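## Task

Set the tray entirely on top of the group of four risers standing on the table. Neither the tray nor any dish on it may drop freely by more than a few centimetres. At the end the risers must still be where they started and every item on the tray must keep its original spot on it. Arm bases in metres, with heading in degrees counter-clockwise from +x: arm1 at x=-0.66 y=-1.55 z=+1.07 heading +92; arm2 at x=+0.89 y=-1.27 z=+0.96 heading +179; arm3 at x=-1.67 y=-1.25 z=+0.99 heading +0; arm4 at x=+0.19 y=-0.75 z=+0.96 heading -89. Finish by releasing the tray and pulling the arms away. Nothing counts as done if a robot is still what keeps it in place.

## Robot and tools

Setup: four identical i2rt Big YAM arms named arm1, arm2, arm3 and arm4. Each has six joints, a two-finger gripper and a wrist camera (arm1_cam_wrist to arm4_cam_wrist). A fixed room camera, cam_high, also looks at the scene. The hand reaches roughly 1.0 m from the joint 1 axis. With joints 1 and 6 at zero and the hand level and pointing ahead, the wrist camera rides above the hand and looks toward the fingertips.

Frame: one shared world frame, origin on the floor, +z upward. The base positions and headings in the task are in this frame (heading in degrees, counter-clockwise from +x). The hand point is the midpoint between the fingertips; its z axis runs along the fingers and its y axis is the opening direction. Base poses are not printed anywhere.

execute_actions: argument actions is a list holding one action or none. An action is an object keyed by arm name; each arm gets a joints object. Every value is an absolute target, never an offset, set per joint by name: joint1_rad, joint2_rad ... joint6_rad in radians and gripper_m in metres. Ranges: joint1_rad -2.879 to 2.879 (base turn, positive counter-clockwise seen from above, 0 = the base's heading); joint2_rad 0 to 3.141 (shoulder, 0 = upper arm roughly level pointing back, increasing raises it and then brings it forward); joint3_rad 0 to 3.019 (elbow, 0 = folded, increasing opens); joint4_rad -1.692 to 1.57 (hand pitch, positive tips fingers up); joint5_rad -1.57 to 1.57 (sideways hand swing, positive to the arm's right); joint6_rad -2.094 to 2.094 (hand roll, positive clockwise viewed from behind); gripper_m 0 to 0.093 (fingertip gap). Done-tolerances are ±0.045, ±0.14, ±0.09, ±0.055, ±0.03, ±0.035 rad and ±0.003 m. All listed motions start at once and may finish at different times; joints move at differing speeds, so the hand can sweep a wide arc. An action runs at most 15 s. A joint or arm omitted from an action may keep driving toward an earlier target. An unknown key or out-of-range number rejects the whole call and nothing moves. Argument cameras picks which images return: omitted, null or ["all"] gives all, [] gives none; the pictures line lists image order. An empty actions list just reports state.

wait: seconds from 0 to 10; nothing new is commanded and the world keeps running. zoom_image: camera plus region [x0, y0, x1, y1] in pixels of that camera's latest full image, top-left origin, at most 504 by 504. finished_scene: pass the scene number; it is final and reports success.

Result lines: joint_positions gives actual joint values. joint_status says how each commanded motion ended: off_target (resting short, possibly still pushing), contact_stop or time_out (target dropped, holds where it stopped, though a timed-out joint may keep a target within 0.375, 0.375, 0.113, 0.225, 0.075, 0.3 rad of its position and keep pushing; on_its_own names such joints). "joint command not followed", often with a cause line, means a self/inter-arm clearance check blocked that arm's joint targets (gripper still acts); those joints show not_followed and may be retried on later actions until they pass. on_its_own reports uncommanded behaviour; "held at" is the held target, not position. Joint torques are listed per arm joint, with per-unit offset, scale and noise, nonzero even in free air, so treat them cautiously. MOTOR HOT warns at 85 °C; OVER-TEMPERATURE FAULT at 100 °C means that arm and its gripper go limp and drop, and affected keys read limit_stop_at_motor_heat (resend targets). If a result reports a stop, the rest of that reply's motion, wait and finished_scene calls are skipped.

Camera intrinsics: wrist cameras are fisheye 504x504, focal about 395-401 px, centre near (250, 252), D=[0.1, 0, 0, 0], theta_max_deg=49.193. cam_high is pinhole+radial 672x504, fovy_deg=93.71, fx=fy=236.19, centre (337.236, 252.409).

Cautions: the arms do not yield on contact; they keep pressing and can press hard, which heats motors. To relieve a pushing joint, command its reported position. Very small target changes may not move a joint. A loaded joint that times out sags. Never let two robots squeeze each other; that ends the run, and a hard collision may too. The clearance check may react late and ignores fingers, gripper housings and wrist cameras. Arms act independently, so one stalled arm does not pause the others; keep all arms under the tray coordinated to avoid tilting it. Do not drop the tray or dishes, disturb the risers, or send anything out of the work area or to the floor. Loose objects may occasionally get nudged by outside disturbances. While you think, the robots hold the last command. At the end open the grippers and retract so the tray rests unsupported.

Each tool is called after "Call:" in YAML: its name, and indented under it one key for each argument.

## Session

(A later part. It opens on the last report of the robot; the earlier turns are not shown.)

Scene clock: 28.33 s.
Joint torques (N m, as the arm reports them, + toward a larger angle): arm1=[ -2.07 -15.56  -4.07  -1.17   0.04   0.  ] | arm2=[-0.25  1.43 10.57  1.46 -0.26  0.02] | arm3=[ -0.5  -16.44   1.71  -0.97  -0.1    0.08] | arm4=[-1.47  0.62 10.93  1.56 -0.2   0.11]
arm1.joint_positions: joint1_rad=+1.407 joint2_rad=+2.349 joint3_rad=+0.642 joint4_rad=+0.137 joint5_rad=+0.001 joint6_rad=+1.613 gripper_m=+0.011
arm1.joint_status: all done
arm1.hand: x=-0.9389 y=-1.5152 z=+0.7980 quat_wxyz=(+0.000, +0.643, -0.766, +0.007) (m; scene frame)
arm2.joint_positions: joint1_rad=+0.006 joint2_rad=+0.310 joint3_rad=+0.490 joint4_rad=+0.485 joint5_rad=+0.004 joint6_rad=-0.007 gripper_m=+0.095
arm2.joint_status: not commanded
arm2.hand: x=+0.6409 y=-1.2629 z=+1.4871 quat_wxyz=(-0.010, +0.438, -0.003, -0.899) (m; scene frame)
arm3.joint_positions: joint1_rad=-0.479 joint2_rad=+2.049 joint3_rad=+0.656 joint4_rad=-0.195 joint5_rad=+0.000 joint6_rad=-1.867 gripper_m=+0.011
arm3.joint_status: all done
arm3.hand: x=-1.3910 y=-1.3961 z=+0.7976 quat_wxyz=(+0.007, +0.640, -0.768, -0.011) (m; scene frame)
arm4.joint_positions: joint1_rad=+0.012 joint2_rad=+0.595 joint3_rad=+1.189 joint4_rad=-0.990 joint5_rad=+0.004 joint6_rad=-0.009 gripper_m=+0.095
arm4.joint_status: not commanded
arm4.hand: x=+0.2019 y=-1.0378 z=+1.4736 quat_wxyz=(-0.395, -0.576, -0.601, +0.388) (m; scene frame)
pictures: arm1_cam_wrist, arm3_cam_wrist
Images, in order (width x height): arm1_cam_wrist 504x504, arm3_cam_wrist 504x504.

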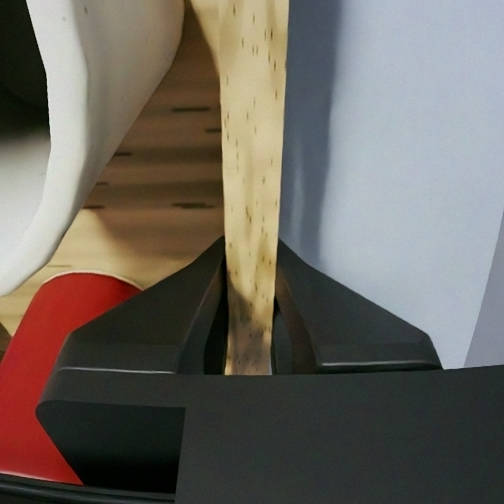

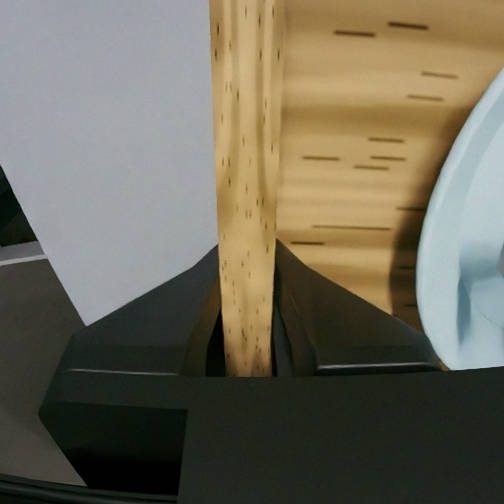

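Call:
execute_actions:
  actions:
    - {"arm1":{"joints":{"joint2_rad":2.09,"joint3_rad":0.563,"joint4_rad":0.005}},"arm3":{"joints":{"joint2_rad":1.825,"joint3_rad":0.645,"joint4_rad":-0.346}}}
  cameras: []

Call:
execute_actions:
  actions:
    - {"arm1":{"joints":{"joint2_rad":1.89,"joint3_rad":0.525,"joint4_rad":-0.154}},"arm3":{"joints":{"joint2_rad":1.655,"joint3_rad":0.65,"joint4_rad":-0.513}}}
  cameras: ["arm3_cam_wrist","arm1_cam_wrist","cam_high"]

Scene clock: 29.50 s.
Joint torques (N m, as the arm reports them, + toward a larger angle): arm1=[ -1.46 -14.3   -0.22  -0.71   0.09   0.01] | arm2=[-0.27  1.45 10.59  1.48 -0.27  0.01] | arm3=[ -0.6  -16.14   3.94  -0.44  -0.08   0.1 ] | arm4=[-1.64  0.95 10.9   1.64 -0.19  0.13]
arm1.joint_positions: joint1_rad=+1.407 joint2_rad=+2.153 joint3_rad=+0.564 joint4_rad=+0.022 joint5_rad=+0.000 joint6_rad=+1.613 gripper_m=+0.011
arm1.joint_status: all done
arm1.hand: x=-0.9363 y=-1.5150 z=+0.8515 quat_wxyz=(+0.002, +0.643, -0.766, +0.006) (m; scene frame)
arm2.joint_positions: joint1_rad=+0.006 joint2_rad=+0.310 joint3_rad=+0.490 joint4_rad=+0.485 joint5_rad=+0.004 joint6_rad=-0.007 gripper_m=+0.095
arm2.joint_status: not commanded
arm2.hand: x=+0.6409 y=-1.2629 z=+1.4871 quat_wxyz=(-0.010, +0.438, -0.003, -0.899) (m; scene frame)
arm3.joint_positions: joint1_rad=-0.479 joint2_rad=+1.873 joint3_rad=+0.631 joint4_rad=-0.330 joint5_rad=+0.000 joint6_rad=-1.867 gripper_m=+0.011
arm3.joint_status: all done
arm3.hand: x=-1.3882 y=-1.3973 z=+0.8483 quat_wxyz=(+0.004, +0.641, -0.768, -0.004) (m; scene frame)
arm4.joint_positions: joint1_rad=+0.012 joint2_rad=+0.595 joint3_rad=+1.189 joint4_rad=-0.990 joint5_rad=+0.004 joint6_rad=-0.009 gripper_m=+0.095
arm4.joint_status: not commanded
arm4.hand: x=+0.2019 y=-1.0378 z=+1.4736 quat_wxyz=(-0.395, -0.576, -0.601, +0.388) (m; scene frame)
pictures: none
No camera images: the call's "cameras" was empty. Leave "cameras" out to get every camera's image.

Scene clock: 30.47 s.
Joint torques (N m, as the arm reports them, + toward a larger angle): arm1=[ -1.47 -13.17   2.    -0.88   0.16   0.  ] | arm2=[-0.15  1.26 10.56  1.5  -0.25  0.02] | arm3=[ -0.39 -14.7    6.2   -0.57  -0.09   0.09] | arm4=[-1.53  0.9  10.87  1.64 -0.18  0.13]
arm1.joint_positions: joint1_rad=+1.407 joint2_rad=+1.949 joint3_rad=+0.518 joint4_rad=-0.136 joint5_rad=+0.000 joint6_rad=+1.612 gripper_m=+0.011
arm1.joint_status: all done
arm1.hand: x=-0.9349 y=-1.5148 z=+0.9030 quat_wxyz=(+0.002, +0.643, -0.766, +0.006) (m; scene frame)
arm2.joint_positions: joint1_rad=+0.006 joint2_rad=+0.310 joint3_rad=+0.490 joint4_rad=+0.485 joint5_rad=+0.004 joint6_rad=-0.007 gripper_m=+0.095
arm2.joint_status: not commanded
arm2.hand: x=+0.6409 y=-1.2629 z=+1.4871 quat_wxyz=(-0.010, +0.438, -0.003, -0.899) (m; scene frame)
arm3.joint_positions: joint1_rad=-0.479 joint2_rad=+1.702 joint3_rad=+0.630 joint4_rad=-0.495 joint5_rad=+0.000 joint6_rad=-1.868 gripper_m=+0.011
arm3.joint_status: all done
arm3.hand: x=-1.3878 y=-1.3973 z=+0.8996 quat_wxyz=(+0.003, +0.641, -0.768, -0.002) (m; scene frame)
arm4.joint_positions: joint1_rad=+0.012 joint2_rad=+0.595 joint3_rad=+1.189 joint4_rad=-0.990 joint5_rad=+0.004 joint6_rad=-0.009 gripper_m=+0.095
arm4.joint_status: not commanded
arm4.hand: x=+0.2019 y=-1.0378 z=+1.4736 quat_wxyz=(-0.395, -0.576, -0.601, +0.388) (m; scene frame)
pictures: arm1_cam_wrist, arm3_cam_wrist, cam_high
Images, in order (width x height): arm1_cam_wrist 504x504, arm3_cam_wrist 504x504, cam_high 672x504.

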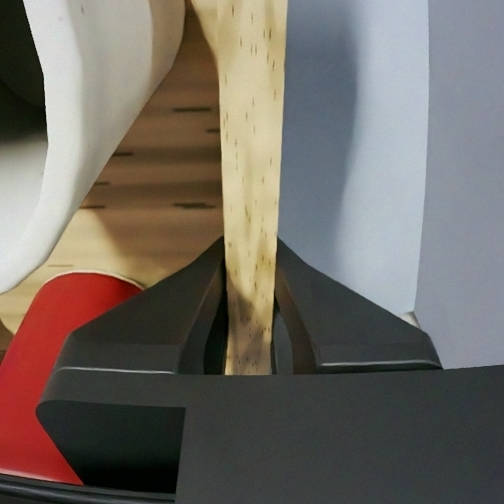

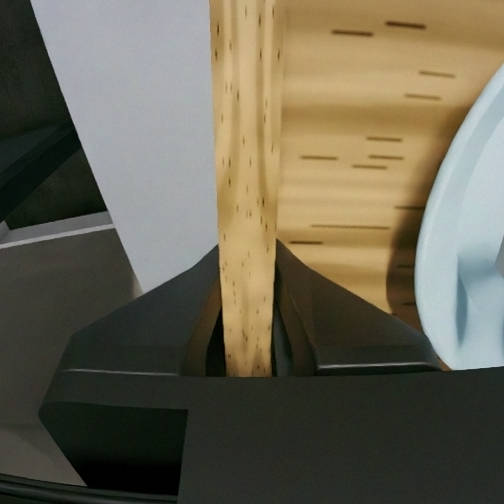

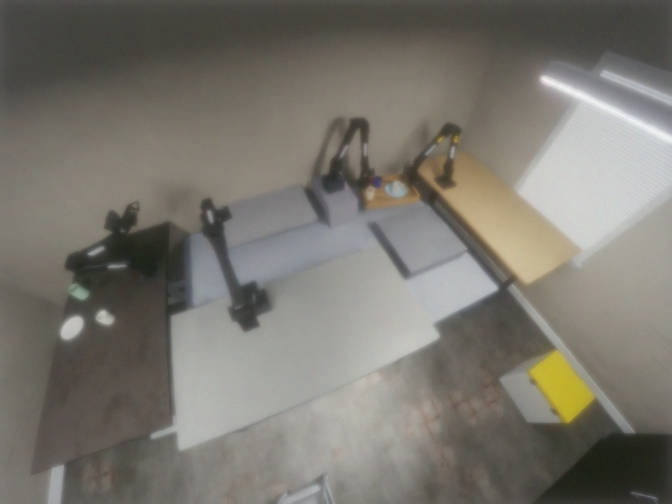

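Call:
execute_actions:
  actions:
    - {"arm1":{"joints":{"joint1_rad":1.12,"joint2_rad":1.87,"joint3_rad":0.595,"joint4_rad":-0.232,"joint6_rad":1.288}},"arm3":{"joints":{"joint1_rad":-0.268,"joint2_rad":1.575,"joint3_rad":0.575,"joint4_rad":-0.52,"joint6_rad":-1.69}}}
  cameras: ["arm3_cam_wrist","arm1_cam_wrist"]

Scene clock: 32.17 s.
Joint torques (N m, as the arm reports them, + toward a larger angle): arm1=[ -0.6  -14.72   2.78  -1.27   0.27   0.01] | arm2=[-0.21  1.56 10.59  1.46 -0.26  0.02] | arm3=[ -1.67 -13.57   6.88  -0.43  -0.19   0.03] | arm4=[-1.66  0.71 10.99  1.57 -0.19  0.12]
arm1.joint_positions: joint1_rad=+1.115 joint2_rad=+1.949 joint3_rad=+0.589 joint4_rad=-0.199 joint5_rad=-0.004 joint6_rad=+1.291 gripper_m=+0.011
arm1.joint_status: all done
arm1.hand: x=-0.9387 y=-1.4258 z=+0.9067 quat_wxyz=(+0.004, +0.655, -0.756, +0.003) (m; scene frame)
arm2.joint_positions: joint1_rad=+0.006 joint2_rad=+0.310 joint3_rad=+0.490 joint4_rad=+0.485 joint5_rad=+0.004 joint6_rad=-0.007 gripper_m=+0.095
arm2.joint_status: not commanded
arm2.hand: x=+0.6409 y=-1.2629 z=+1.4871 quat_wxyz=(-0.010, +0.438, -0.003, -0.899) (m; scene frame)
arm3.joint_positions: joint1_rad=-0.261 joint2_rad=+1.626 joint3_rad=+0.546 joint4_rad=-0.504 joint5_rad=+0.002 joint6_rad=-1.682 gripper_m=+0.011
arm3.joint_status: all done
arm3.hand: x=-1.3963 y=-1.3234 z=+0.9062 quat_wxyz=(+0.008, +0.653, -0.757, -0.008) (m; scene frame)
arm4.joint_positions: joint1_rad=+0.012 joint2_rad=+0.595 joint3_rad=+1.189 joint4_rad=-0.990 joint5_rad=+0.004 joint6_rad=-0.009 gripper_m=+0.095
arm4.joint_status: not commanded
arm4.hand: x=+0.2019 y=-1.0378 z=+1.4736 quat_wxyz=(-0.395, -0.576, -0.601, +0.388) (m; scene frame)
pictures: arm1_cam_wrist, arm3_cam_wrist
Images, in order (width x height): arm1_cam_wrist 504x504, arm3_cam_wrist 504x504.

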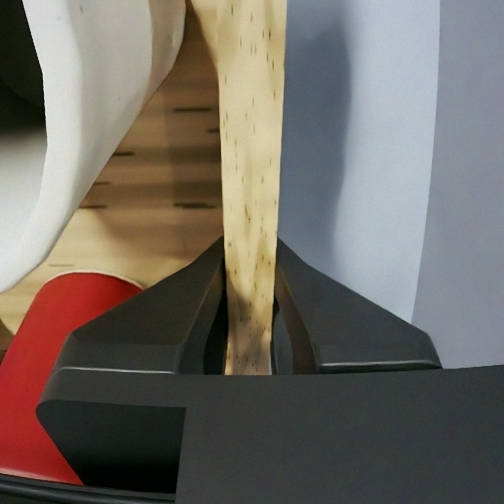

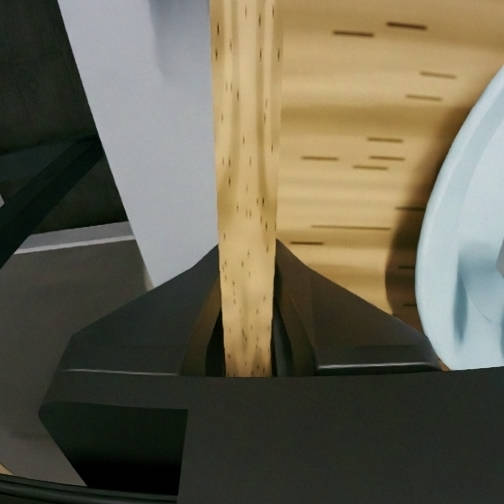

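Call:
execute_actions:
  actions:
    - {"arm1":{"joints":{"joint1_rad":0.9,"joint2_rad":1.91,"joint3_rad":0.705,"joint4_rad":-0.315,"joint6_rad":1.035}},"arm3":{"joints":{"joint1_rad":-0.042,"joint2_rad":1.545,"joint3_rad":0.545,"joint4_rad":-0.49,"joint6_rad":-1.49}}}
  cameras: []

Call:
execute_actions:
  actions:
    - {"arm1":{"joints":{"joint1_rad":0.727,"joint2_rad":1.98,"joint3_rad":0.875,"joint4_rad":-0.415,"joint6_rad":0.828}},"arm3":{"joints":{"joint1_rad":0.203,"joint2_rad":1.56,"joint3_rad":0.575,"joint4_rad":-0.50,"joint6_rad":-1.278}}}
  cameras: ["arm3_cam_wrist","arm1_cam_wrist","cam_high"]

Scene clock: 33.47 s.
Joint torques (N m, as the arm reports them, + toward a larger angle): arm1=[ -0.51 -13.34   5.09  -0.64   0.29   0.04] | arm2=[-0.22  1.54 10.56  1.5  -0.25  0.01] | arm3=[ -1.14 -12.98   6.65   0.16  -0.27   0.08] | arm4=[-1.34  0.71 10.88  1.55 -0.17  0.13]
arm1.joint_positions: joint1_rad=+0.894 joint2_rad=+1.949 joint3_rad=+0.683 joint4_rad=-0.295 joint5_rad=-0.004 joint6_rad=+1.034 gripper_m=+0.011
arm1.joint_status: all done
arm1.hand: x=-0.9315 y=-1.3467 z=+0.9150 quat_wxyz=(+0.003, +0.668, -0.744, +0.003) (m; scene frame)
arm2.joint_positions: joint1_rad=+0.006 joint2_rad=+0.310 joint3_rad=+0.490 joint4_rad=+0.485 joint5_rad=+0.004 joint6_rad=-0.007 gripper_m=+0.095
arm2.joint_status: not commanded
arm2.hand: x=+0.6409 y=-1.2629 z=+1.4871 quat_wxyz=(-0.010, +0.438, -0.003, -0.899) (m; scene frame)
arm3.joint_positions: joint1_rad=-0.036 joint2_rad=+1.596 joint3_rad=+0.519 joint4_rad=-0.486 joint5_rad=+0.003 joint6_rad=-1.489 gripper_m=+0.011
arm3.joint_status: all done
arm3.hand: x=-1.3916 y=-1.2597 z=+0.9093 quat_wxyz=(+0.002, +0.665, -0.747, +0.001) (m; scene frame)
arm4.joint_positions: joint1_rad=+0.012 joint2_rad=+0.595 joint3_rad=+1.189 joint4_rad=-0.990 joint5_rad=+0.004 joint6_rad=-0.009 gripper_m=+0.095
arm4.joint_status: not commanded
arm4.hand: x=+0.2019 y=-1.0378 z=+1.4736 quat_wxyz=(-0.395, -0.576, -0.601, +0.388) (m; scene frame)
pictures: none
No camera images: the call's "cameras" was empty. Leave "cameras" out to get every camera's image.

Scene clock: 34.60 s.
Joint torques (N m, as the arm reports them, + toward a larger angle): arm1=[ -0.87 -15.34   5.85  -0.85   0.43   0.04] | arm2=[-0.17  1.31 10.58  1.5  -0.27  0.02] | arm3=[ -1.28 -11.81   8.9   -0.12  -0.25   0.11] | arm4=[-1.4   0.87 10.99  1.61 -0.17  0.13]
arm1.joint_positions: joint1_rad=+0.722 joint2_rad=+2.023 joint3_rad=+0.854 joint4_rad=-0.397 joint5_rad=-0.007 joint6_rad=+0.826 gripper_m=+0.011
arm1.joint_status: all done
arm1.hand: x=-0.9319 y=-1.2614 z=+0.9109 quat_wxyz=(+0.004, +0.681, -0.732, +0.005) (m; scene frame)
arm2.joint_positions: joint1_rad=+0.006 joint2_rad=+0.310 joint3_rad=+0.490 joint4_rad=+0.485 joint5_rad=+0.004 joint6_rad=-0.007 gripper_m=+0.095
arm2.joint_status: not commanded
arm2.hand: x=+0.6409 y=-1.2629 z=+1.4871 quat_wxyz=(-0.010, +0.438, -0.003, -0.899) (m; scene frame)
arm3.joint_positions: joint1_rad=+0.208 joint2_rad=+1.596 joint3_rad=+0.524 joint4_rad=-0.489 joint5_rad=+0.003 joint6_rad=-1.280 gripper_m=+0.011
arm3.joint_status: all done
arm3.hand: x=-1.3952 y=-1.1907 z=+0.9103 quat_wxyz=(+0.000, +0.678, -0.735, +0.001) (m; scene frame)
arm4.joint_positions: joint1_rad=+0.012 joint2_rad=+0.595 joint3_rad=+1.189 joint4_rad=-0.990 joint5_rad=+0.004 joint6_rad=-0.009 gripper_m=+0.095
arm4.joint_status: not commanded
arm4.hand: x=+0.2019 y=-1.0378 z=+1.4736 quat_wxyz=(-0.395, -0.576, -0.601, +0.388) (m; scene frame)
pictures: arm1_cam_wrist, arm3_cam_wrist, cam_high
Images, in order (width x height): arm1_cam_wrist 504x504, arm3_cam_wrist 504x504, cam_high 672x504.

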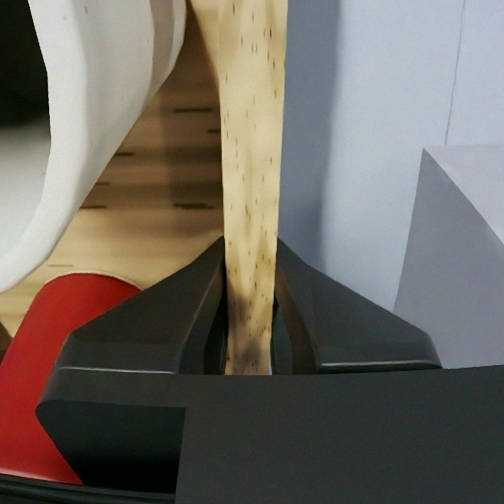

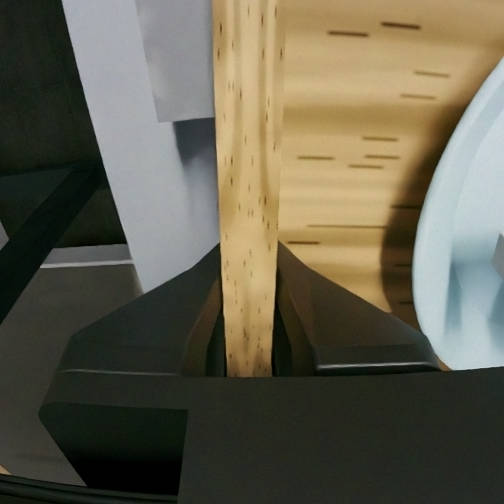

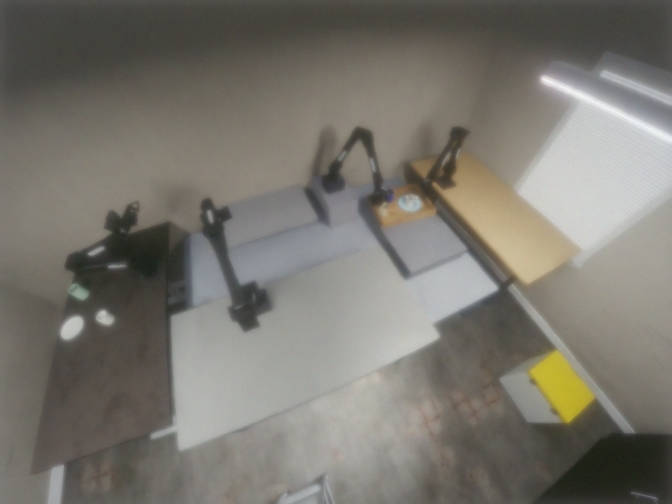

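Clear of the risers. Continue.

Call:
execute_actions:
  actions:
    - {"arm1":{"joints":{"joint1_rad":0.60,"joint2_rad":2.055,"joint3_rad":1.07,"joint4_rad":-0.53,"joint6_rad":0.675}},"arm3":{"joints":{"joint1_rad":0.423,"joint2_rad":1.62,"joint3_rad":0.64,"joint4_rad":-0.53,"joint6_rad":-1.092}}}
  cameras: []

Call:
execute_actions:
  actions:
    - {"arm1":{"joints":{"joint1_rad":0.505,"joint2_rad":2.15,"joint3_rad":1.31,"joint4_rad":-0.66,"joint6_rad":0.546}},"arm3":{"joints":{"joint1_rad":0.61,"joint2_rad":1.675,"joint3_rad":0.735,"joint4_rad":-0.565,"joint6_rad":-0.94}}}
  cameras: ["arm3_cam_wrist","arm1_cam_wrist"]

Scene clock: 35.93 s.
Joint torques (N m, as the arm reports them, + toward a larger angle): arm1=[ -0.76 -17.18   7.8   -0.76   0.29   0.02] | arm2=[-0.22  1.34 10.57  1.49 -0.26  0.02] | arm3=[ -1.29 -12.72   8.23  -0.25  -0.15   0.01] | arm4=[-1.45  0.66 10.91  1.6  -0.17  0.11]
arm1.joint_positions: joint1_rad=+0.592 joint2_rad=+2.105 joint3_rad=+1.040 joint4_rad=-0.511 joint5_rad=-0.005 joint6_rad=+0.673 gripper_m=+0.011
arm1.joint_status: all done
arm1.hand: x=-0.9258 y=-1.1814 z=+0.9078 quat_wxyz=(+0.004, +0.689, -0.724, +0.010) (m; scene frame)
arm2.joint_positions: joint1_rad=+0.006 joint2_rad=+0.310 joint3_rad=+0.490 joint4_rad=+0.485 joint5_rad=+0.004 joint6_rad=-0.007 gripper_m=+0.095
arm2.joint_status: not commanded
arm2.hand: x=+0.6409 y=-1.2629 z=+1.4871 quat_wxyz=(-0.010, +0.438, -0.003, -0.899) (m; scene frame)
arm3.joint_positions: joint1_rad=+0.426 joint2_rad=+1.653 joint3_rad=+0.598 joint4_rad=-0.515 joint5_rad=+0.001 joint6_rad=-1.085 gripper_m=+0.011
arm3.joint_status: all done
arm3.hand: x=-1.3922 y=-1.1211 z=+0.9083 quat_wxyz=(+0.003, +0.687, -0.727, -0.003) (m; scene frame)
arm4.joint_positions: joint1_rad=+0.012 joint2_rad=+0.595 joint3_rad=+1.189 joint4_rad=-0.990 joint5_rad=+0.004 joint6_rad=-0.009 gripper_m=+0.095
arm4.joint_status: not commanded
arm4.hand: x=+0.2019 y=-1.0378 z=+1.4736 quat_wxyz=(-0.395, -0.576, -0.601, +0.388) (m; scene frame)
pictures: none
No camera images: the call's "cameras" was empty. Leave "cameras" out to get every camera's image.

Scene clock: 37.07 s.
Joint torques (N m, as the arm reports them, + toward a larger angle): arm1=[ -0.66 -20.19   9.97  -0.87   0.4    0.04] | arm2=[-0.25  1.52 10.61  1.47 -0.25  0.02] | arm3=[ -1.24 -14.56   8.7   -0.2   -0.13   0.  ] | arm4=[-1.8   1.02 10.93  1.58 -0.18  0.12]
arm1.joint_positions: joint1_rad=+0.498 joint2_rad=+2.205 joint3_rad=+1.267 joint4_rad=-0.640 joint5_rad=-0.007 joint6_rad=+0.547 gripper_m=+0.011
arm1.joint_status: all done
arm1.hand: x=-0.9244 y=-1.0989 z=+0.9065 quat_wxyz=(+0.005, +0.701, -0.713, +0.010) (m; scene frame)
arm2.joint_positions: joint1_rad=+0.006 joint2_rad=+0.310 joint3_rad=+0.490 joint4_rad=+0.485 joint5_rad=+0.004 joint6_rad=-0.007 gripper_m=+0.095
arm2.joint_status: not commanded
arm2.hand: x=+0.6409 y=-1.2629 z=+1.4871 quat_wxyz=(-0.010, +0.438, -0.003, -0.899) (m; scene frame)
arm3.joint_positions: joint1_rad=+0.612 joint2_rad=+1.711 joint3_rad=+0.692 joint4_rad=-0.551 joint5_rad=+0.001 joint6_rad=-0.930 gripper_m=+0.011
arm3.joint_status: all done
arm3.hand: x=-1.3935 y=-1.0521 z=+0.9092 quat_wxyz=(+0.003, +0.698, -0.716, -0.003) (m; scene frame)
arm4.joint_positions: joint1_rad=+0.012 joint2_rad=+0.595 joint3_rad=+1.189 joint4_rad=-0.990 joint5_rad=+0.004 joint6_rad=-0.009 gripper_m=+0.095
arm4.joint_status: not commanded
arm4.hand: x=+0.2019 y=-1.0378 z=+1.4736 quat_wxyz=(-0.395, -0.576, -0.601, +0.388) (m; scene frame)
pictures: arm1_cam_wrist, arm3_cam_wrist
Images, in order (width x height): arm1_cam_wrist 504x504, arm3_cam_wrist 504x504.

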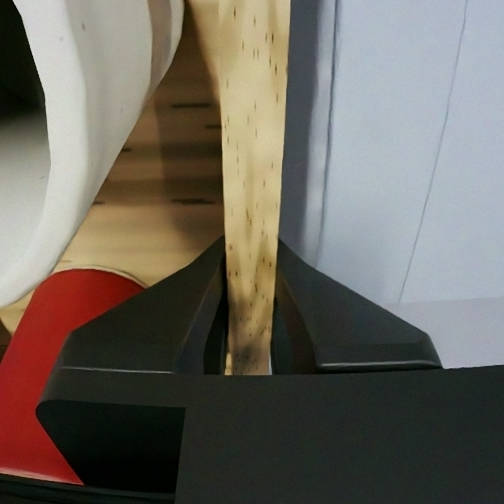

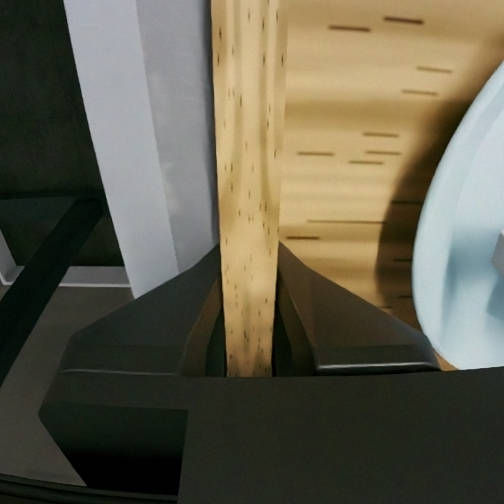

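Call:
execute_actions:
  actions:
    - {"arm1":{"joints":{"joint1_rad":0.445,"joint2_rad":2.27,"joint3_rad":1.60,"joint4_rad":-0.805,"joint6_rad":0.452}},"arm3":{"joints":{"joint1_rad":0.765,"joint2_rad":1.742,"joint3_rad":0.852,"joint4_rad":-0.613,"joint6_rad":-0.825}}}
  cameras: []

Call:
execute_actions:
  actions:
    - {"arm1":{"joints":{"joint1_rad":0.396,"joint2_rad":2.405,"joint3_rad":1.91,"joint4_rad":-0.965,"joint6_rad":0.403}},"arm3":{"joints":{"joint1_rad":0.889,"joint2_rad":1.83,"joint3_rad":1.012,"joint4_rad":-0.68,"joint6_rad":-0.70}}}
  cameras: ["arm3_cam_wrist","arm1_cam_wrist","cam_high"]

Scene clock: 38.47 s.
Joint torques (N m, as the arm reports them, + toward a larger angle): arm1=[ -1.15 -21.41  13.36  -0.81   0.31  -0.03] | arm2=[-0.2   1.46 10.61  1.51 -0.26  0.02] | arm3=[ -1.23 -16.41   9.81  -0.34  -0.24  -0.08] | arm4=[-1.56  0.87 10.9   1.64 -0.19  0.12]
arm1.joint_positions: joint1_rad=+0.439 joint2_rad=+2.320 joint3_rad=+1.533 joint4_rad=-0.785 joint5_rad=-0.005 joint6_rad=+0.457 gripper_m=+0.011
arm1.joint_status: all done
arm1.hand: x=-0.9306 y=-1.0185 z=+0.9092 quat_wxyz=(+0.003, +0.712, -0.702, +0.007) (m; scene frame)
arm2.joint_positions: joint1_rad=+0.006 joint2_rad=+0.310 joint3_rad=+0.490 joint4_rad=+0.485 joint5_rad=+0.004 joint6_rad=-0.007 gripper_m=+0.095
arm2.joint_status: not commanded
arm2.hand: x=+0.6409 y=-1.2629 z=+1.4871 quat_wxyz=(-0.010, +0.438, -0.003, -0.899) (m; scene frame)
arm3.joint_positions: joint1_rad=+0.769 joint2_rad=+1.782 joint3_rad=+0.800 joint4_rad=-0.597 joint5_rad=+0.003 joint6_rad=-0.809 gripper_m=+0.011
arm3.joint_status: all done
arm3.hand: x=-1.4023 y=-0.9868 z=+0.9072 quat_wxyz=(+0.008, +0.710, -0.704, -0.002) (m; scene frame)
arm4.joint_positions: joint1_rad=+0.012 joint2_rad=+0.595 joint3_rad=+1.189 joint4_rad=-0.990 joint5_rad=+0.004 joint6_rad=-0.009 gripper_m=+0.095
arm4.joint_status: not commanded
arm4.hand: x=+0.2019 y=-1.0378 z=+1.4736 quat_wxyz=(-0.395, -0.576, -0.601, +0.388) (m; scene frame)
pictures: none
No camera images: the call's "cameras" was empty. Leave "cameras" out to get every camera's image.

Scene clock: 39.50 s.
Joint torques (N m, as the arm reports them, + toward a larger angle): arm1=[ -0.94 -23.17  16.11  -0.71   0.27   0.04] | arm2=[-0.31  1.47 10.61  1.49 -0.26  0.01] | arm3=[ -1.17 -19.14  10.56  -0.42  -0.18  -0.04] | arm4=[-1.55  1.02 10.94  1.58 -0.19  0.1 ]
arm1.joint_positions: joint1_rad=+0.391 joint2_rad=+2.452 joint3_rad=+1.825 joint4_rad=-0.946 joint5_rad=-0.004 joint6_rad=+0.405 gripper_m=+0.011
arm1.joint_status: all done
arm1.hand: x=-0.9318 y=-0.9447 z=+0.9122 quat_wxyz=(+0.003, +0.713, -0.701, +0.008) (m; scene frame)
arm2.joint_positions: joint1_rad=+0.006 joint2_rad=+0.310 joint3_rad=+0.490 joint4_rad=+0.485 joint5_rad=+0.004 joint6_rad=-0.007 gripper_m=+0.095
arm2.joint_status: not commanded
arm2.hand: x=+0.6409 y=-1.2629 z=+1.4871 quat_wxyz=(-0.010, +0.438, -0.003, -0.899) (m; scene frame)
arm3.joint_positions: joint1_rad=+0.893 joint2_rad=+1.876 joint3_rad=+0.957 joint4_rad=-0.662 joint5_rad=+0.002 joint6_rad=-0.688 gripper_m=+0.011
arm3.joint_status: all done
arm3.hand: x=-1.4047 y=-0.9143 z=+0.9060 quat_wxyz=(+0.008, +0.712, -0.702, -0.002) (m; scene frame)
arm4.joint_positions: joint1_rad=+0.012 joint2_rad=+0.595 joint3_rad=+1.189 joint4_rad=-0.990 joint5_rad=+0.004 joint6_rad=-0.009 gripper_m=+0.095
arm4.joint_status: not commanded
arm4.hand: x=+0.2019 y=-1.0378 z=+1.4736 quat_wxyz=(-0.395, -0.576, -0.601, +0.388) (m; scene frame)
pictures: arm1_cam_wrist, arm3_cam_wrist, cam_high
Images, in order (width x height): arm1_cam_wrist 504x504, arm3_cam_wrist 504x504, cam_high 672x504.

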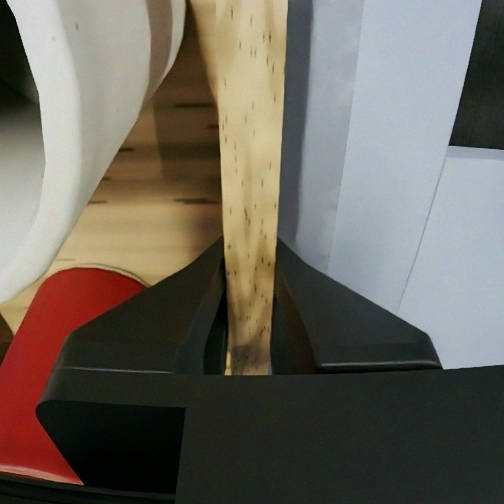

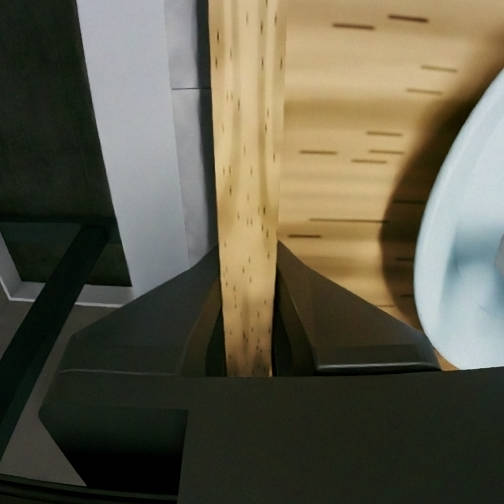

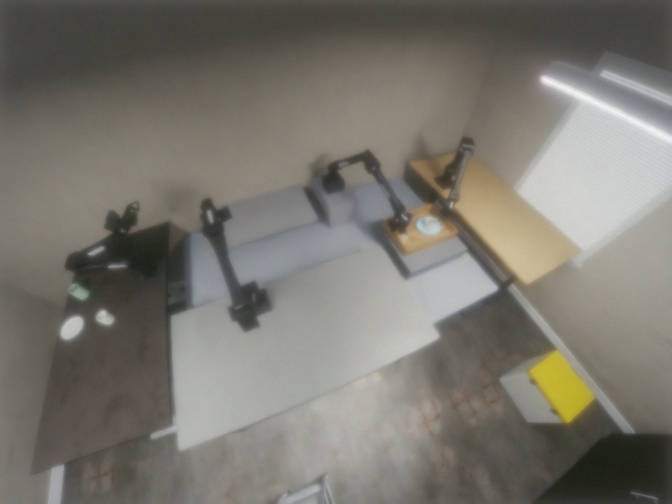

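Call:
execute_actions:
  actions:
    - {"arm1":{"joints":{"joint1_rad":0.388,"joint2_rad":2.464,"joint3_rad":1.92,"joint4_rad":-0.885}},"arm3":{"joints":{"joint1_rad":0.872,"joint2_rad":1.906,"joint3_rad":1.025,"joint4_rad":-0.582,"joint6_rad":-0.71}}}
  cameras: ["arm3_cam_wrist","arm1_cam_wrist"]

Scene clock: 41.63 s.
Joint torques (N m, as the arm reports them, + toward a larger angle): arm1=[ -1.57 -20.05  16.36   2.03  -0.05   0.05] | arm2=[-0.24  1.41 10.54  1.51 -0.27  0.02] | arm3=[ -2.17 -14.84  11.46   3.07   0.03  -0.09] | arm4=[-1.41  0.86 10.94  1.66 -0.18  0.12]
arm1.joint_positions: joint1_rad=+0.388 joint2_rad=+2.458 joint3_rad=+1.832 joint4_rad=-0.943 joint5_rad=+0.002 joint6_rad=+0.402 gripper_m=+0.011
arm1.joint_status: joint4_rad time_out (moved +0.003 of +0.061); the others done
arm1.on_its_own: joint4_rad reads -0.943 and still pushes toward -0.885 since a time_out
arm1.hand: x=-0.9303 y=-0.9413 z=+0.9106 quat_wxyz=(+0.000, +0.713, -0.701, +0.007) (m; scene frame)
arm2.joint_positions: joint1_rad=+0.006 joint2_rad=+0.310 joint3_rad=+0.490 joint4_rad=+0.485 joint5_rad=+0.004 joint6_rad=-0.007 gripper_m=+0.095
arm2.joint_status: not commanded
arm2.hand: x=+0.6409 y=-1.2629 z=+1.4871 quat_wxyz=(-0.010, +0.438, -0.003, -0.899) (m; scene frame)
arm3.joint_positions: joint1_rad=+0.891 joint2_rad=+1.899 joint3_rad=+0.959 joint4_rad=-0.637 joint5_rad=-0.002 joint6_rad=-0.693 gripper_m=+0.011
arm3.joint_status: all done
arm3.hand: x=-1.4032 y=-0.9129 z=+0.8970 quat_wxyz=(+0.007, +0.713, -0.701, -0.004) (m; scene frame)
arm4.joint_positions: joint1_rad=+0.012 joint2_rad=+0.595 joint3_rad=+1.189 joint4_rad=-0.990 joint5_rad=+0.004 joint6_rad=-0.009 gripper_m=+0.095
arm4.joint_status: not commanded
arm4.hand: x=+0.2019 y=-1.0378 z=+1.4736 quat_wxyz=(-0.395, -0.576, -0.601, +0.388) (m; scene frame)
pictures: arm1_cam_wrist, arm3_cam_wrist
Images, in order (width x height): arm1_cam_wrist 504x504, arm3_cam_wrist 504x504.

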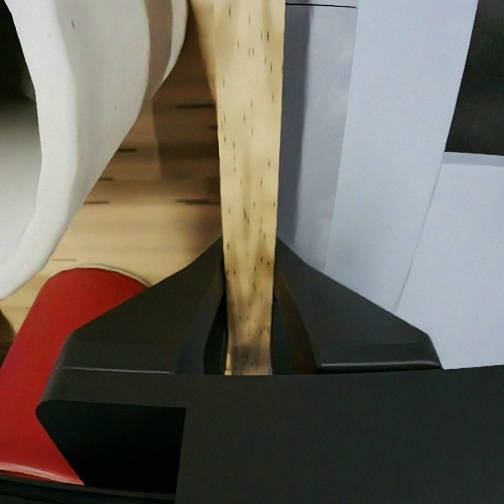

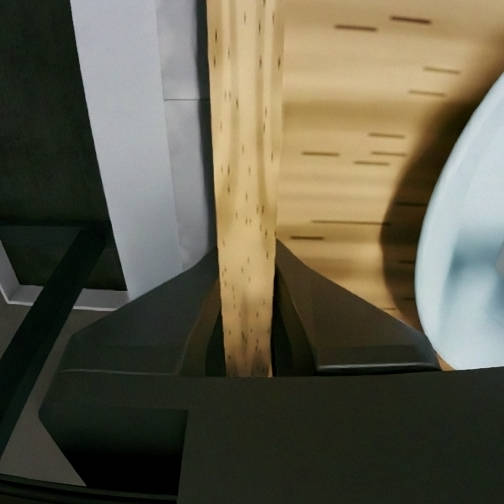

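Call:
execute_actions:
  actions:
    - {"arm1":{"joints":{"joint1_rad":0.388,"joint2_rad":2.49,"joint3_rad":1.89,"joint4_rad":-0.93}},"arm3":{"joints":{"joint1_rad":0.89,"joint2_rad":1.91,"joint3_rad":1.0,"joint4_rad":-0.635,"joint6_rad":-0.695}}}
  cameras: ["arm3_cam_wrist","arm1_cam_wrist","cam_high"]

Call:
zoom_image:
  camera: "cam_high"
  region: [360,170,500,290]

Scene clock: 42.40 s.
Joint torques (N m, as the arm reports them, + toward a larger angle): arm1=[ -1.23 -18.32  13.61   0.49  -0.02   0.02] | arm2=[-0.19  1.48 10.54  1.48 -0.26  0.02] | arm3=[ -1.04 -14.59   9.27   0.61  -0.07   0.06] | arm4=[-1.32  0.59 10.97  1.51 -0.16  0.13]
arm1.joint_positions: joint1_rad=+0.388 joint2_rad=+2.459 joint3_rad=+1.832 joint4_rad=-0.944 joint5_rad=+0.002 joint6_rad=+0.402 gripper_m=+0.011
arm1.joint_status: all done
arm1.hand: x=-0.9301 y=-0.9419 z=+0.9098 quat_wxyz=(+0.000, +0.714, -0.701, +0.008) (m; scene frame)
arm2.joint_positions: joint1_rad=+0.006 joint2_rad=+0.310 joint3_rad=+0.490 joint4_rad=+0.485 joint5_rad=+0.004 joint6_rad=-0.007 gripper_m=+0.095
arm2.joint_status: not commanded
arm2.hand: x=+0.6409 y=-1.2629 z=+1.4871 quat_wxyz=(-0.010, +0.438, -0.003, -0.899) (m; scene frame)
arm3.joint_positions: joint1_rad=+0.892 joint2_rad=+1.899 joint3_rad=+0.959 joint4_rad=-0.639 joint5_rad=+0.000 joint6_rad=-0.692 gripper_m=+0.011
arm3.joint_status: all done
arm3.hand: x=-1.4036 y=-0.9131 z=+0.8970 quat_wxyz=(+0.007, +0.713, -0.701, -0.003) (m; scene frame)
arm4.joint_positions: joint1_rad=+0.012 joint2_rad=+0.595 joint3_rad=+1.189 joint4_rad=-0.990 joint5_rad=+0.004 joint6_rad=-0.009 gripper_m=+0.095
arm4.joint_status: not commanded
arm4.hand: x=+0.2019 y=-1.0378 z=+1.4736 quat_wxyz=(-0.395, -0.576, -0.601, +0.388) (m; scene frame)
pictures: arm1_cam_wrist, arm3_cam_wrist, cam_high
Images, in order (width x height): arm1_cam_wrist 504x504, arm3_cam_wrist 504x504, cam_high 672x504.

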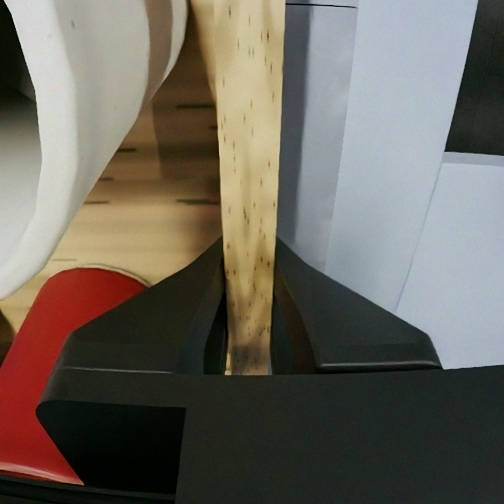

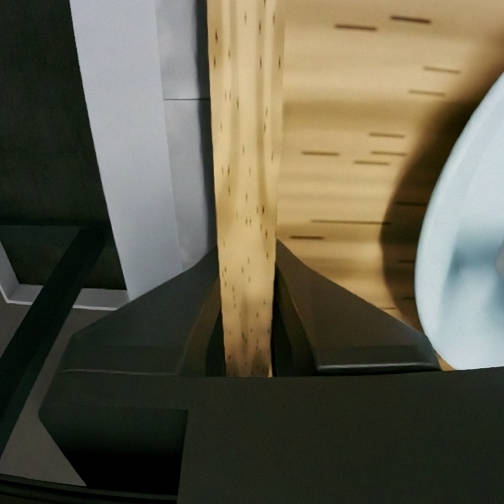

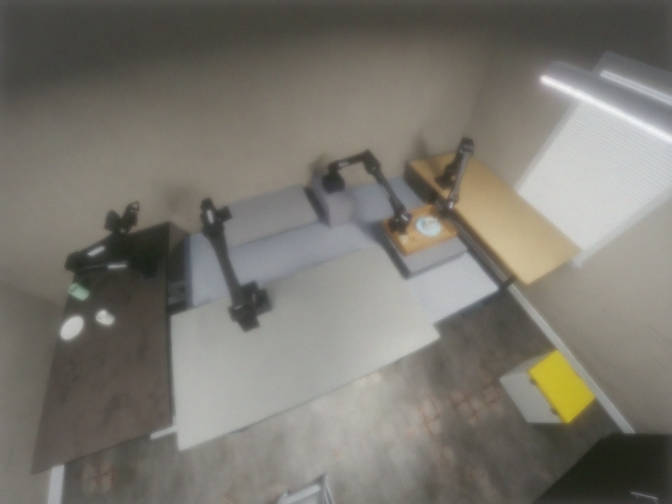

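Region (360, 170, 500, 290) of cam_high's 672x504 image, scaled by 3.600, with more detail than that image has; it fills the top 432 rows of this view, and the rest is white.

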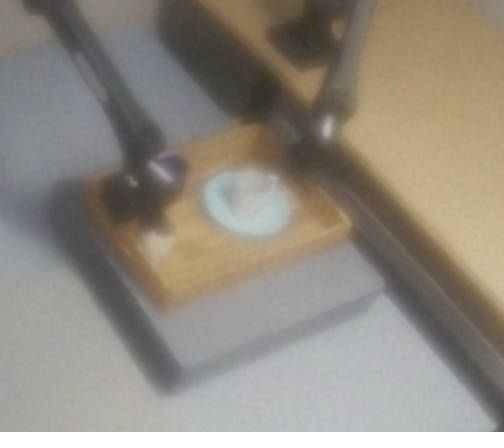

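Call:
execute_actions:
  actions:
    - {"arm1":{"joints":{"joint2_rad":2.45,"gripper_m":0.05}},"arm3":{"joints":{"joint2_rad":1.89,"gripper_m":0.05}}}
  cameras: ["arm3_cam_wrist","arm1_cam_wrist"]

Scene clock: 44.17 s.
Joint torques (N m, as the arm reports them, + toward a larger angle): arm1=[ -1.25 -20.87  12.27   0.52   0.     0.04] | arm2=[-0.24  1.34 10.6   1.45 -0.27  0.01] | arm3=[ -0.95 -16.09   8.11   0.66  -0.09   0.07] | arm4=[-1.59  0.95 10.87  1.59 -0.2   0.12]
arm1.joint_positions: joint1_rad=+0.388 joint2_rad=+2.459 joint3_rad=+1.849 joint4_rad=-0.944 joint5_rad=+0.002 joint6_rad=+0.402 gripper_m=+0.050
arm1.joint_status: all done
arm1.hand: x=-0.9333 y=-0.9346 z=+0.9150 quat_wxyz=(-0.003, +0.714, -0.701, +0.000) (m; scene frame)
arm2.joint_positions: joint1_rad=+0.006 joint2_rad=+0.310 joint3_rad=+0.490 joint4_rad=+0.485 joint5_rad=+0.004 joint6_rad=-0.007 gripper_m=+0.095
arm2.joint_status: not commanded
arm2.hand: x=+0.6409 y=-1.2629 z=+1.4871 quat_wxyz=(-0.010, +0.438, -0.003, -0.899) (m; scene frame)
arm3.joint_positions: joint1_rad=+0.892 joint2_rad=+1.899 joint3_rad=+0.973 joint4_rad=-0.639 joint5_rad=+0.000 joint6_rad=-0.692 gripper_m=+0.050
arm3.joint_status: all done
arm3.hand: x=-1.3987 y=-0.9070 z=+0.9001 quat_wxyz=(+0.000, +0.713, -0.701, -0.004) (m; scene frame)
arm4.joint_positions: joint1_rad=+0.012 joint2_rad=+0.595 joint3_rad=+1.189 joint4_rad=-0.990 joint5_rad=+0.004 joint6_rad=-0.009 gripper_m=+0.095
arm4.joint_status: not commanded
arm4.hand: x=+0.2019 y=-1.0378 z=+1.4736 quat_wxyz=(-0.395, -0.576, -0.601, +0.388) (m; scene frame)
pictures: arm1_cam_wrist, arm3_cam_wrist
Images, in order (width x height): arm1_cam_wrist 504x504, arm3_cam_wrist 504x504.

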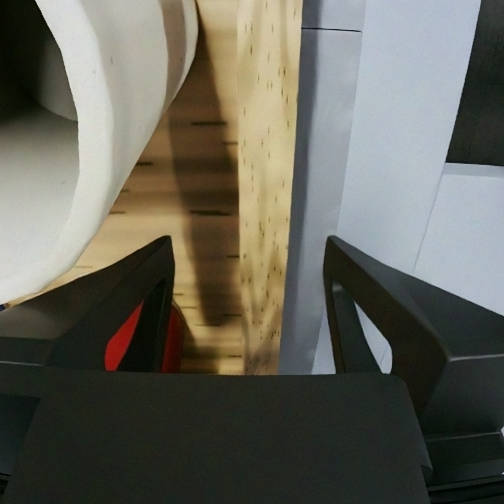

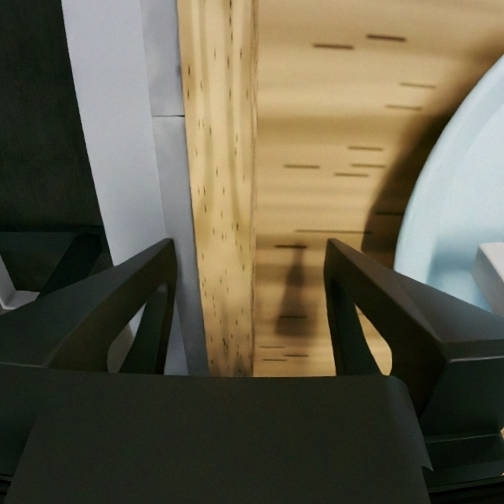

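Call:
execute_actions:
  actions:
    - {"arm1":{"joints":{"joint2_rad":2.36,"joint4_rad":-1.03,"gripper_m":0.06}},"arm3":{"joints":{"joint2_rad":1.77,"joint4_rad":-0.77,"gripper_m":0.06}}}
  cameras: []

Call:
execute_actions:
  actions:
    - {"arm1":{"joints":{"joint2_rad":2.0,"joint4_rad":-1.3,"joint1_rad":0.2}},"arm3":{"joints":{"joint2_rad":1.3,"joint4_rad":-1.1}}}
  cameras: ["arm3_cam_wrist","arm1_cam_wrist","cam_high"]

Scene clock: 45.63 s.
Joint torques (N m, as the arm reports them, + toward a larger angle): arm1=[ -1.22 -20.87  12.05  -0.53  -0.01   0.04] | arm2=[-0.23  1.37 10.56  1.5  -0.25  0.02] | arm3=[ -0.89 -13.97   9.    -0.06  -0.07   0.07] | arm4=[-1.67  0.95 10.82  1.53 -0.19  0.12]
arm1.joint_positions: joint1_rad=+0.388 joint2_rad=+2.371 joint3_rad=+1.857 joint4_rad=-1.015 joint5_rad=+0.002 joint6_rad=+0.402 gripper_m=+0.060
arm1.joint_status: all done
arm1.hand: x=-0.9372 y=-0.9265 z=+0.9747 quat_wxyz=(-0.008, +0.714, -0.700, -0.011) (m; scene frame)
arm2.joint_positions: joint1_rad=+0.006 joint2_rad=+0.310 joint3_rad=+0.490 joint4_rad=+0.485 joint5_rad=+0.004 joint6_rad=-0.007 gripper_m=+0.095
arm2.joint_status: not commanded
arm2.hand: x=+0.6409 y=-1.2629 z=+1.4871 quat_wxyz=(-0.010, +0.438, -0.003, -0.899) (m; scene frame)
arm3.joint_positions: joint1_rad=+0.892 joint2_rad=+1.756 joint3_rad=+0.976 joint4_rad=-0.757 joint5_rad=+0.000 joint6_rad=-0.692 gripper_m=+0.060
arm3.joint_status: all done
arm3.hand: x=-1.3988 y=-0.9078 z=+0.9602 quat_wxyz=(-0.014, +0.713, -0.701, -0.005) (m; scene frame)
arm4.joint_positions: joint1_rad=+0.012 joint2_rad=+0.595 joint3_rad=+1.189 joint4_rad=-0.990 joint5_rad=+0.004 joint6_rad=-0.009 gripper_m=+0.095
arm4.joint_status: not commanded
arm4.hand: x=+0.2019 y=-1.0378 z=+1.4736 quat_wxyz=(-0.395, -0.576, -0.601, +0.388) (m; scene frame)
pictures: none
No camera images: the call's "cameras" was empty. Leave "cameras" out to get every camera's image.

Scene clock: 47.07 s.
Joint torques (N m, as the arm reports them, + toward a larger angle): arm1=[ -1.5  -15.83  11.48  -0.44   0.04   0.01] | arm2=[-0.18  1.35 10.57  1.53 -0.25  0.02] | arm3=[-1.11 -7.22 12.08  0.21 -0.09  0.08] | arm4=[-1.6   0.25 10.85  1.59 -0.16  0.14]
arm1.joint_positions: joint1_rad=+0.207 joint2_rad=+1.974 joint3_rad=+1.881 joint4_rad=-1.285 joint5_rad=+0.001 joint6_rad=+0.402 gripper_m=+0.060
arm1.joint_status: all done
arm1.hand: x=-0.8172 y=-0.9064 z=+1.2389 quat_wxyz=(-0.043, +0.645, -0.759, -0.078) (m; scene frame)
arm2.joint_positions: joint1_rad=+0.006 joint2_rad=+0.310 joint3_rad=+0.490 joint4_rad=+0.485 joint5_rad=+0.004 joint6_rad=-0.007 gripper_m=+0.095
arm2.joint_status: not commanded
arm2.hand: x=+0.6409 y=-1.2629 z=+1.4871 quat_wxyz=(-0.010, +0.438, -0.003, -0.899) (m; scene frame)
arm3.joint_positions: joint1_rad=+0.892 joint2_rad=+1.278 joint3_rad=+0.976 joint4_rad=-1.087 joint5_rad=+0.000 joint6_rad=-0.692 gripper_m=+0.060
arm3.joint_status: all done
arm3.hand: x=-1.4292 y=-0.9481 z=+1.1416 quat_wxyz=(-0.087, +0.710, -0.699, -0.012) (m; scene frame)
arm4.joint_positions: joint1_rad=+0.012 joint2_rad=+0.595 joint3_rad=+1.189 joint4_rad=-0.990 joint5_rad=+0.004 joint6_rad=-0.009 gripper_m=+0.095
arm4.joint_status: not commanded
arm4.hand: x=+0.2019 y=-1.0378 z=+1.4736 quat_wxyz=(-0.395, -0.576, -0.601, +0.388) (m; scene frame)
pictures: arm1_cam_wrist, arm3_cam_wrist, cam_high
Images, in order (width x height): arm1_cam_wrist 504x504, arm3_cam_wrist 504x504, cam_high 672x504.

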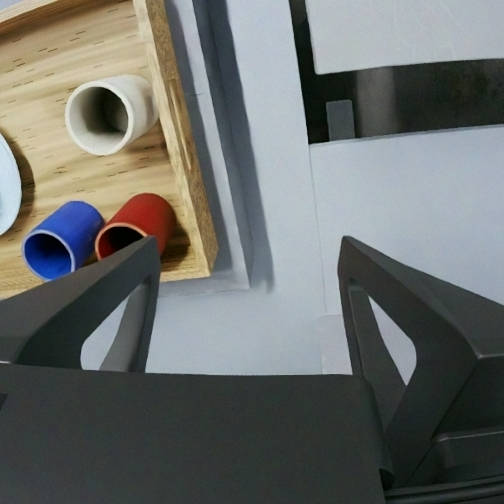

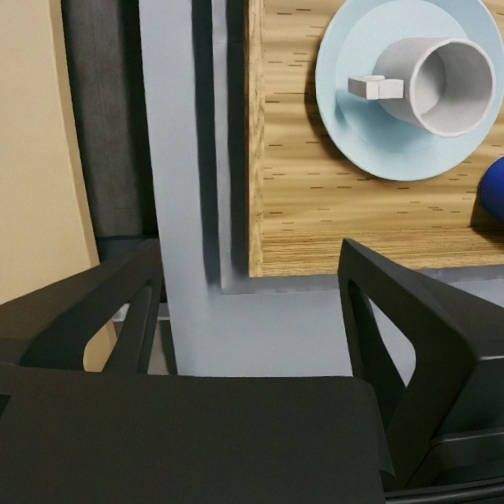

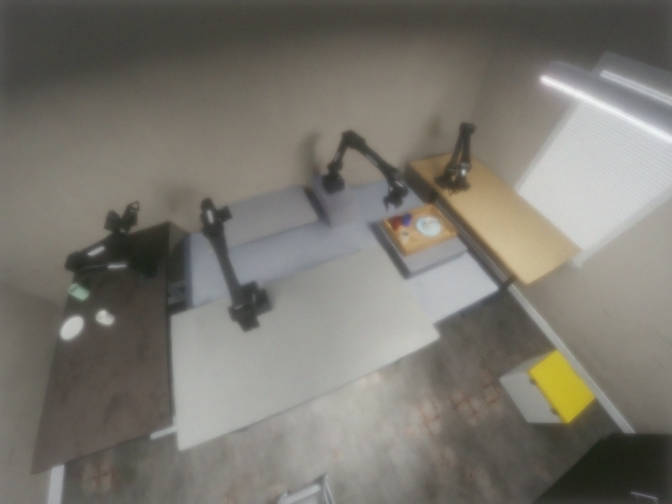

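Call:
finished_scene:
  scene: 1

The scene is finished: the task was done.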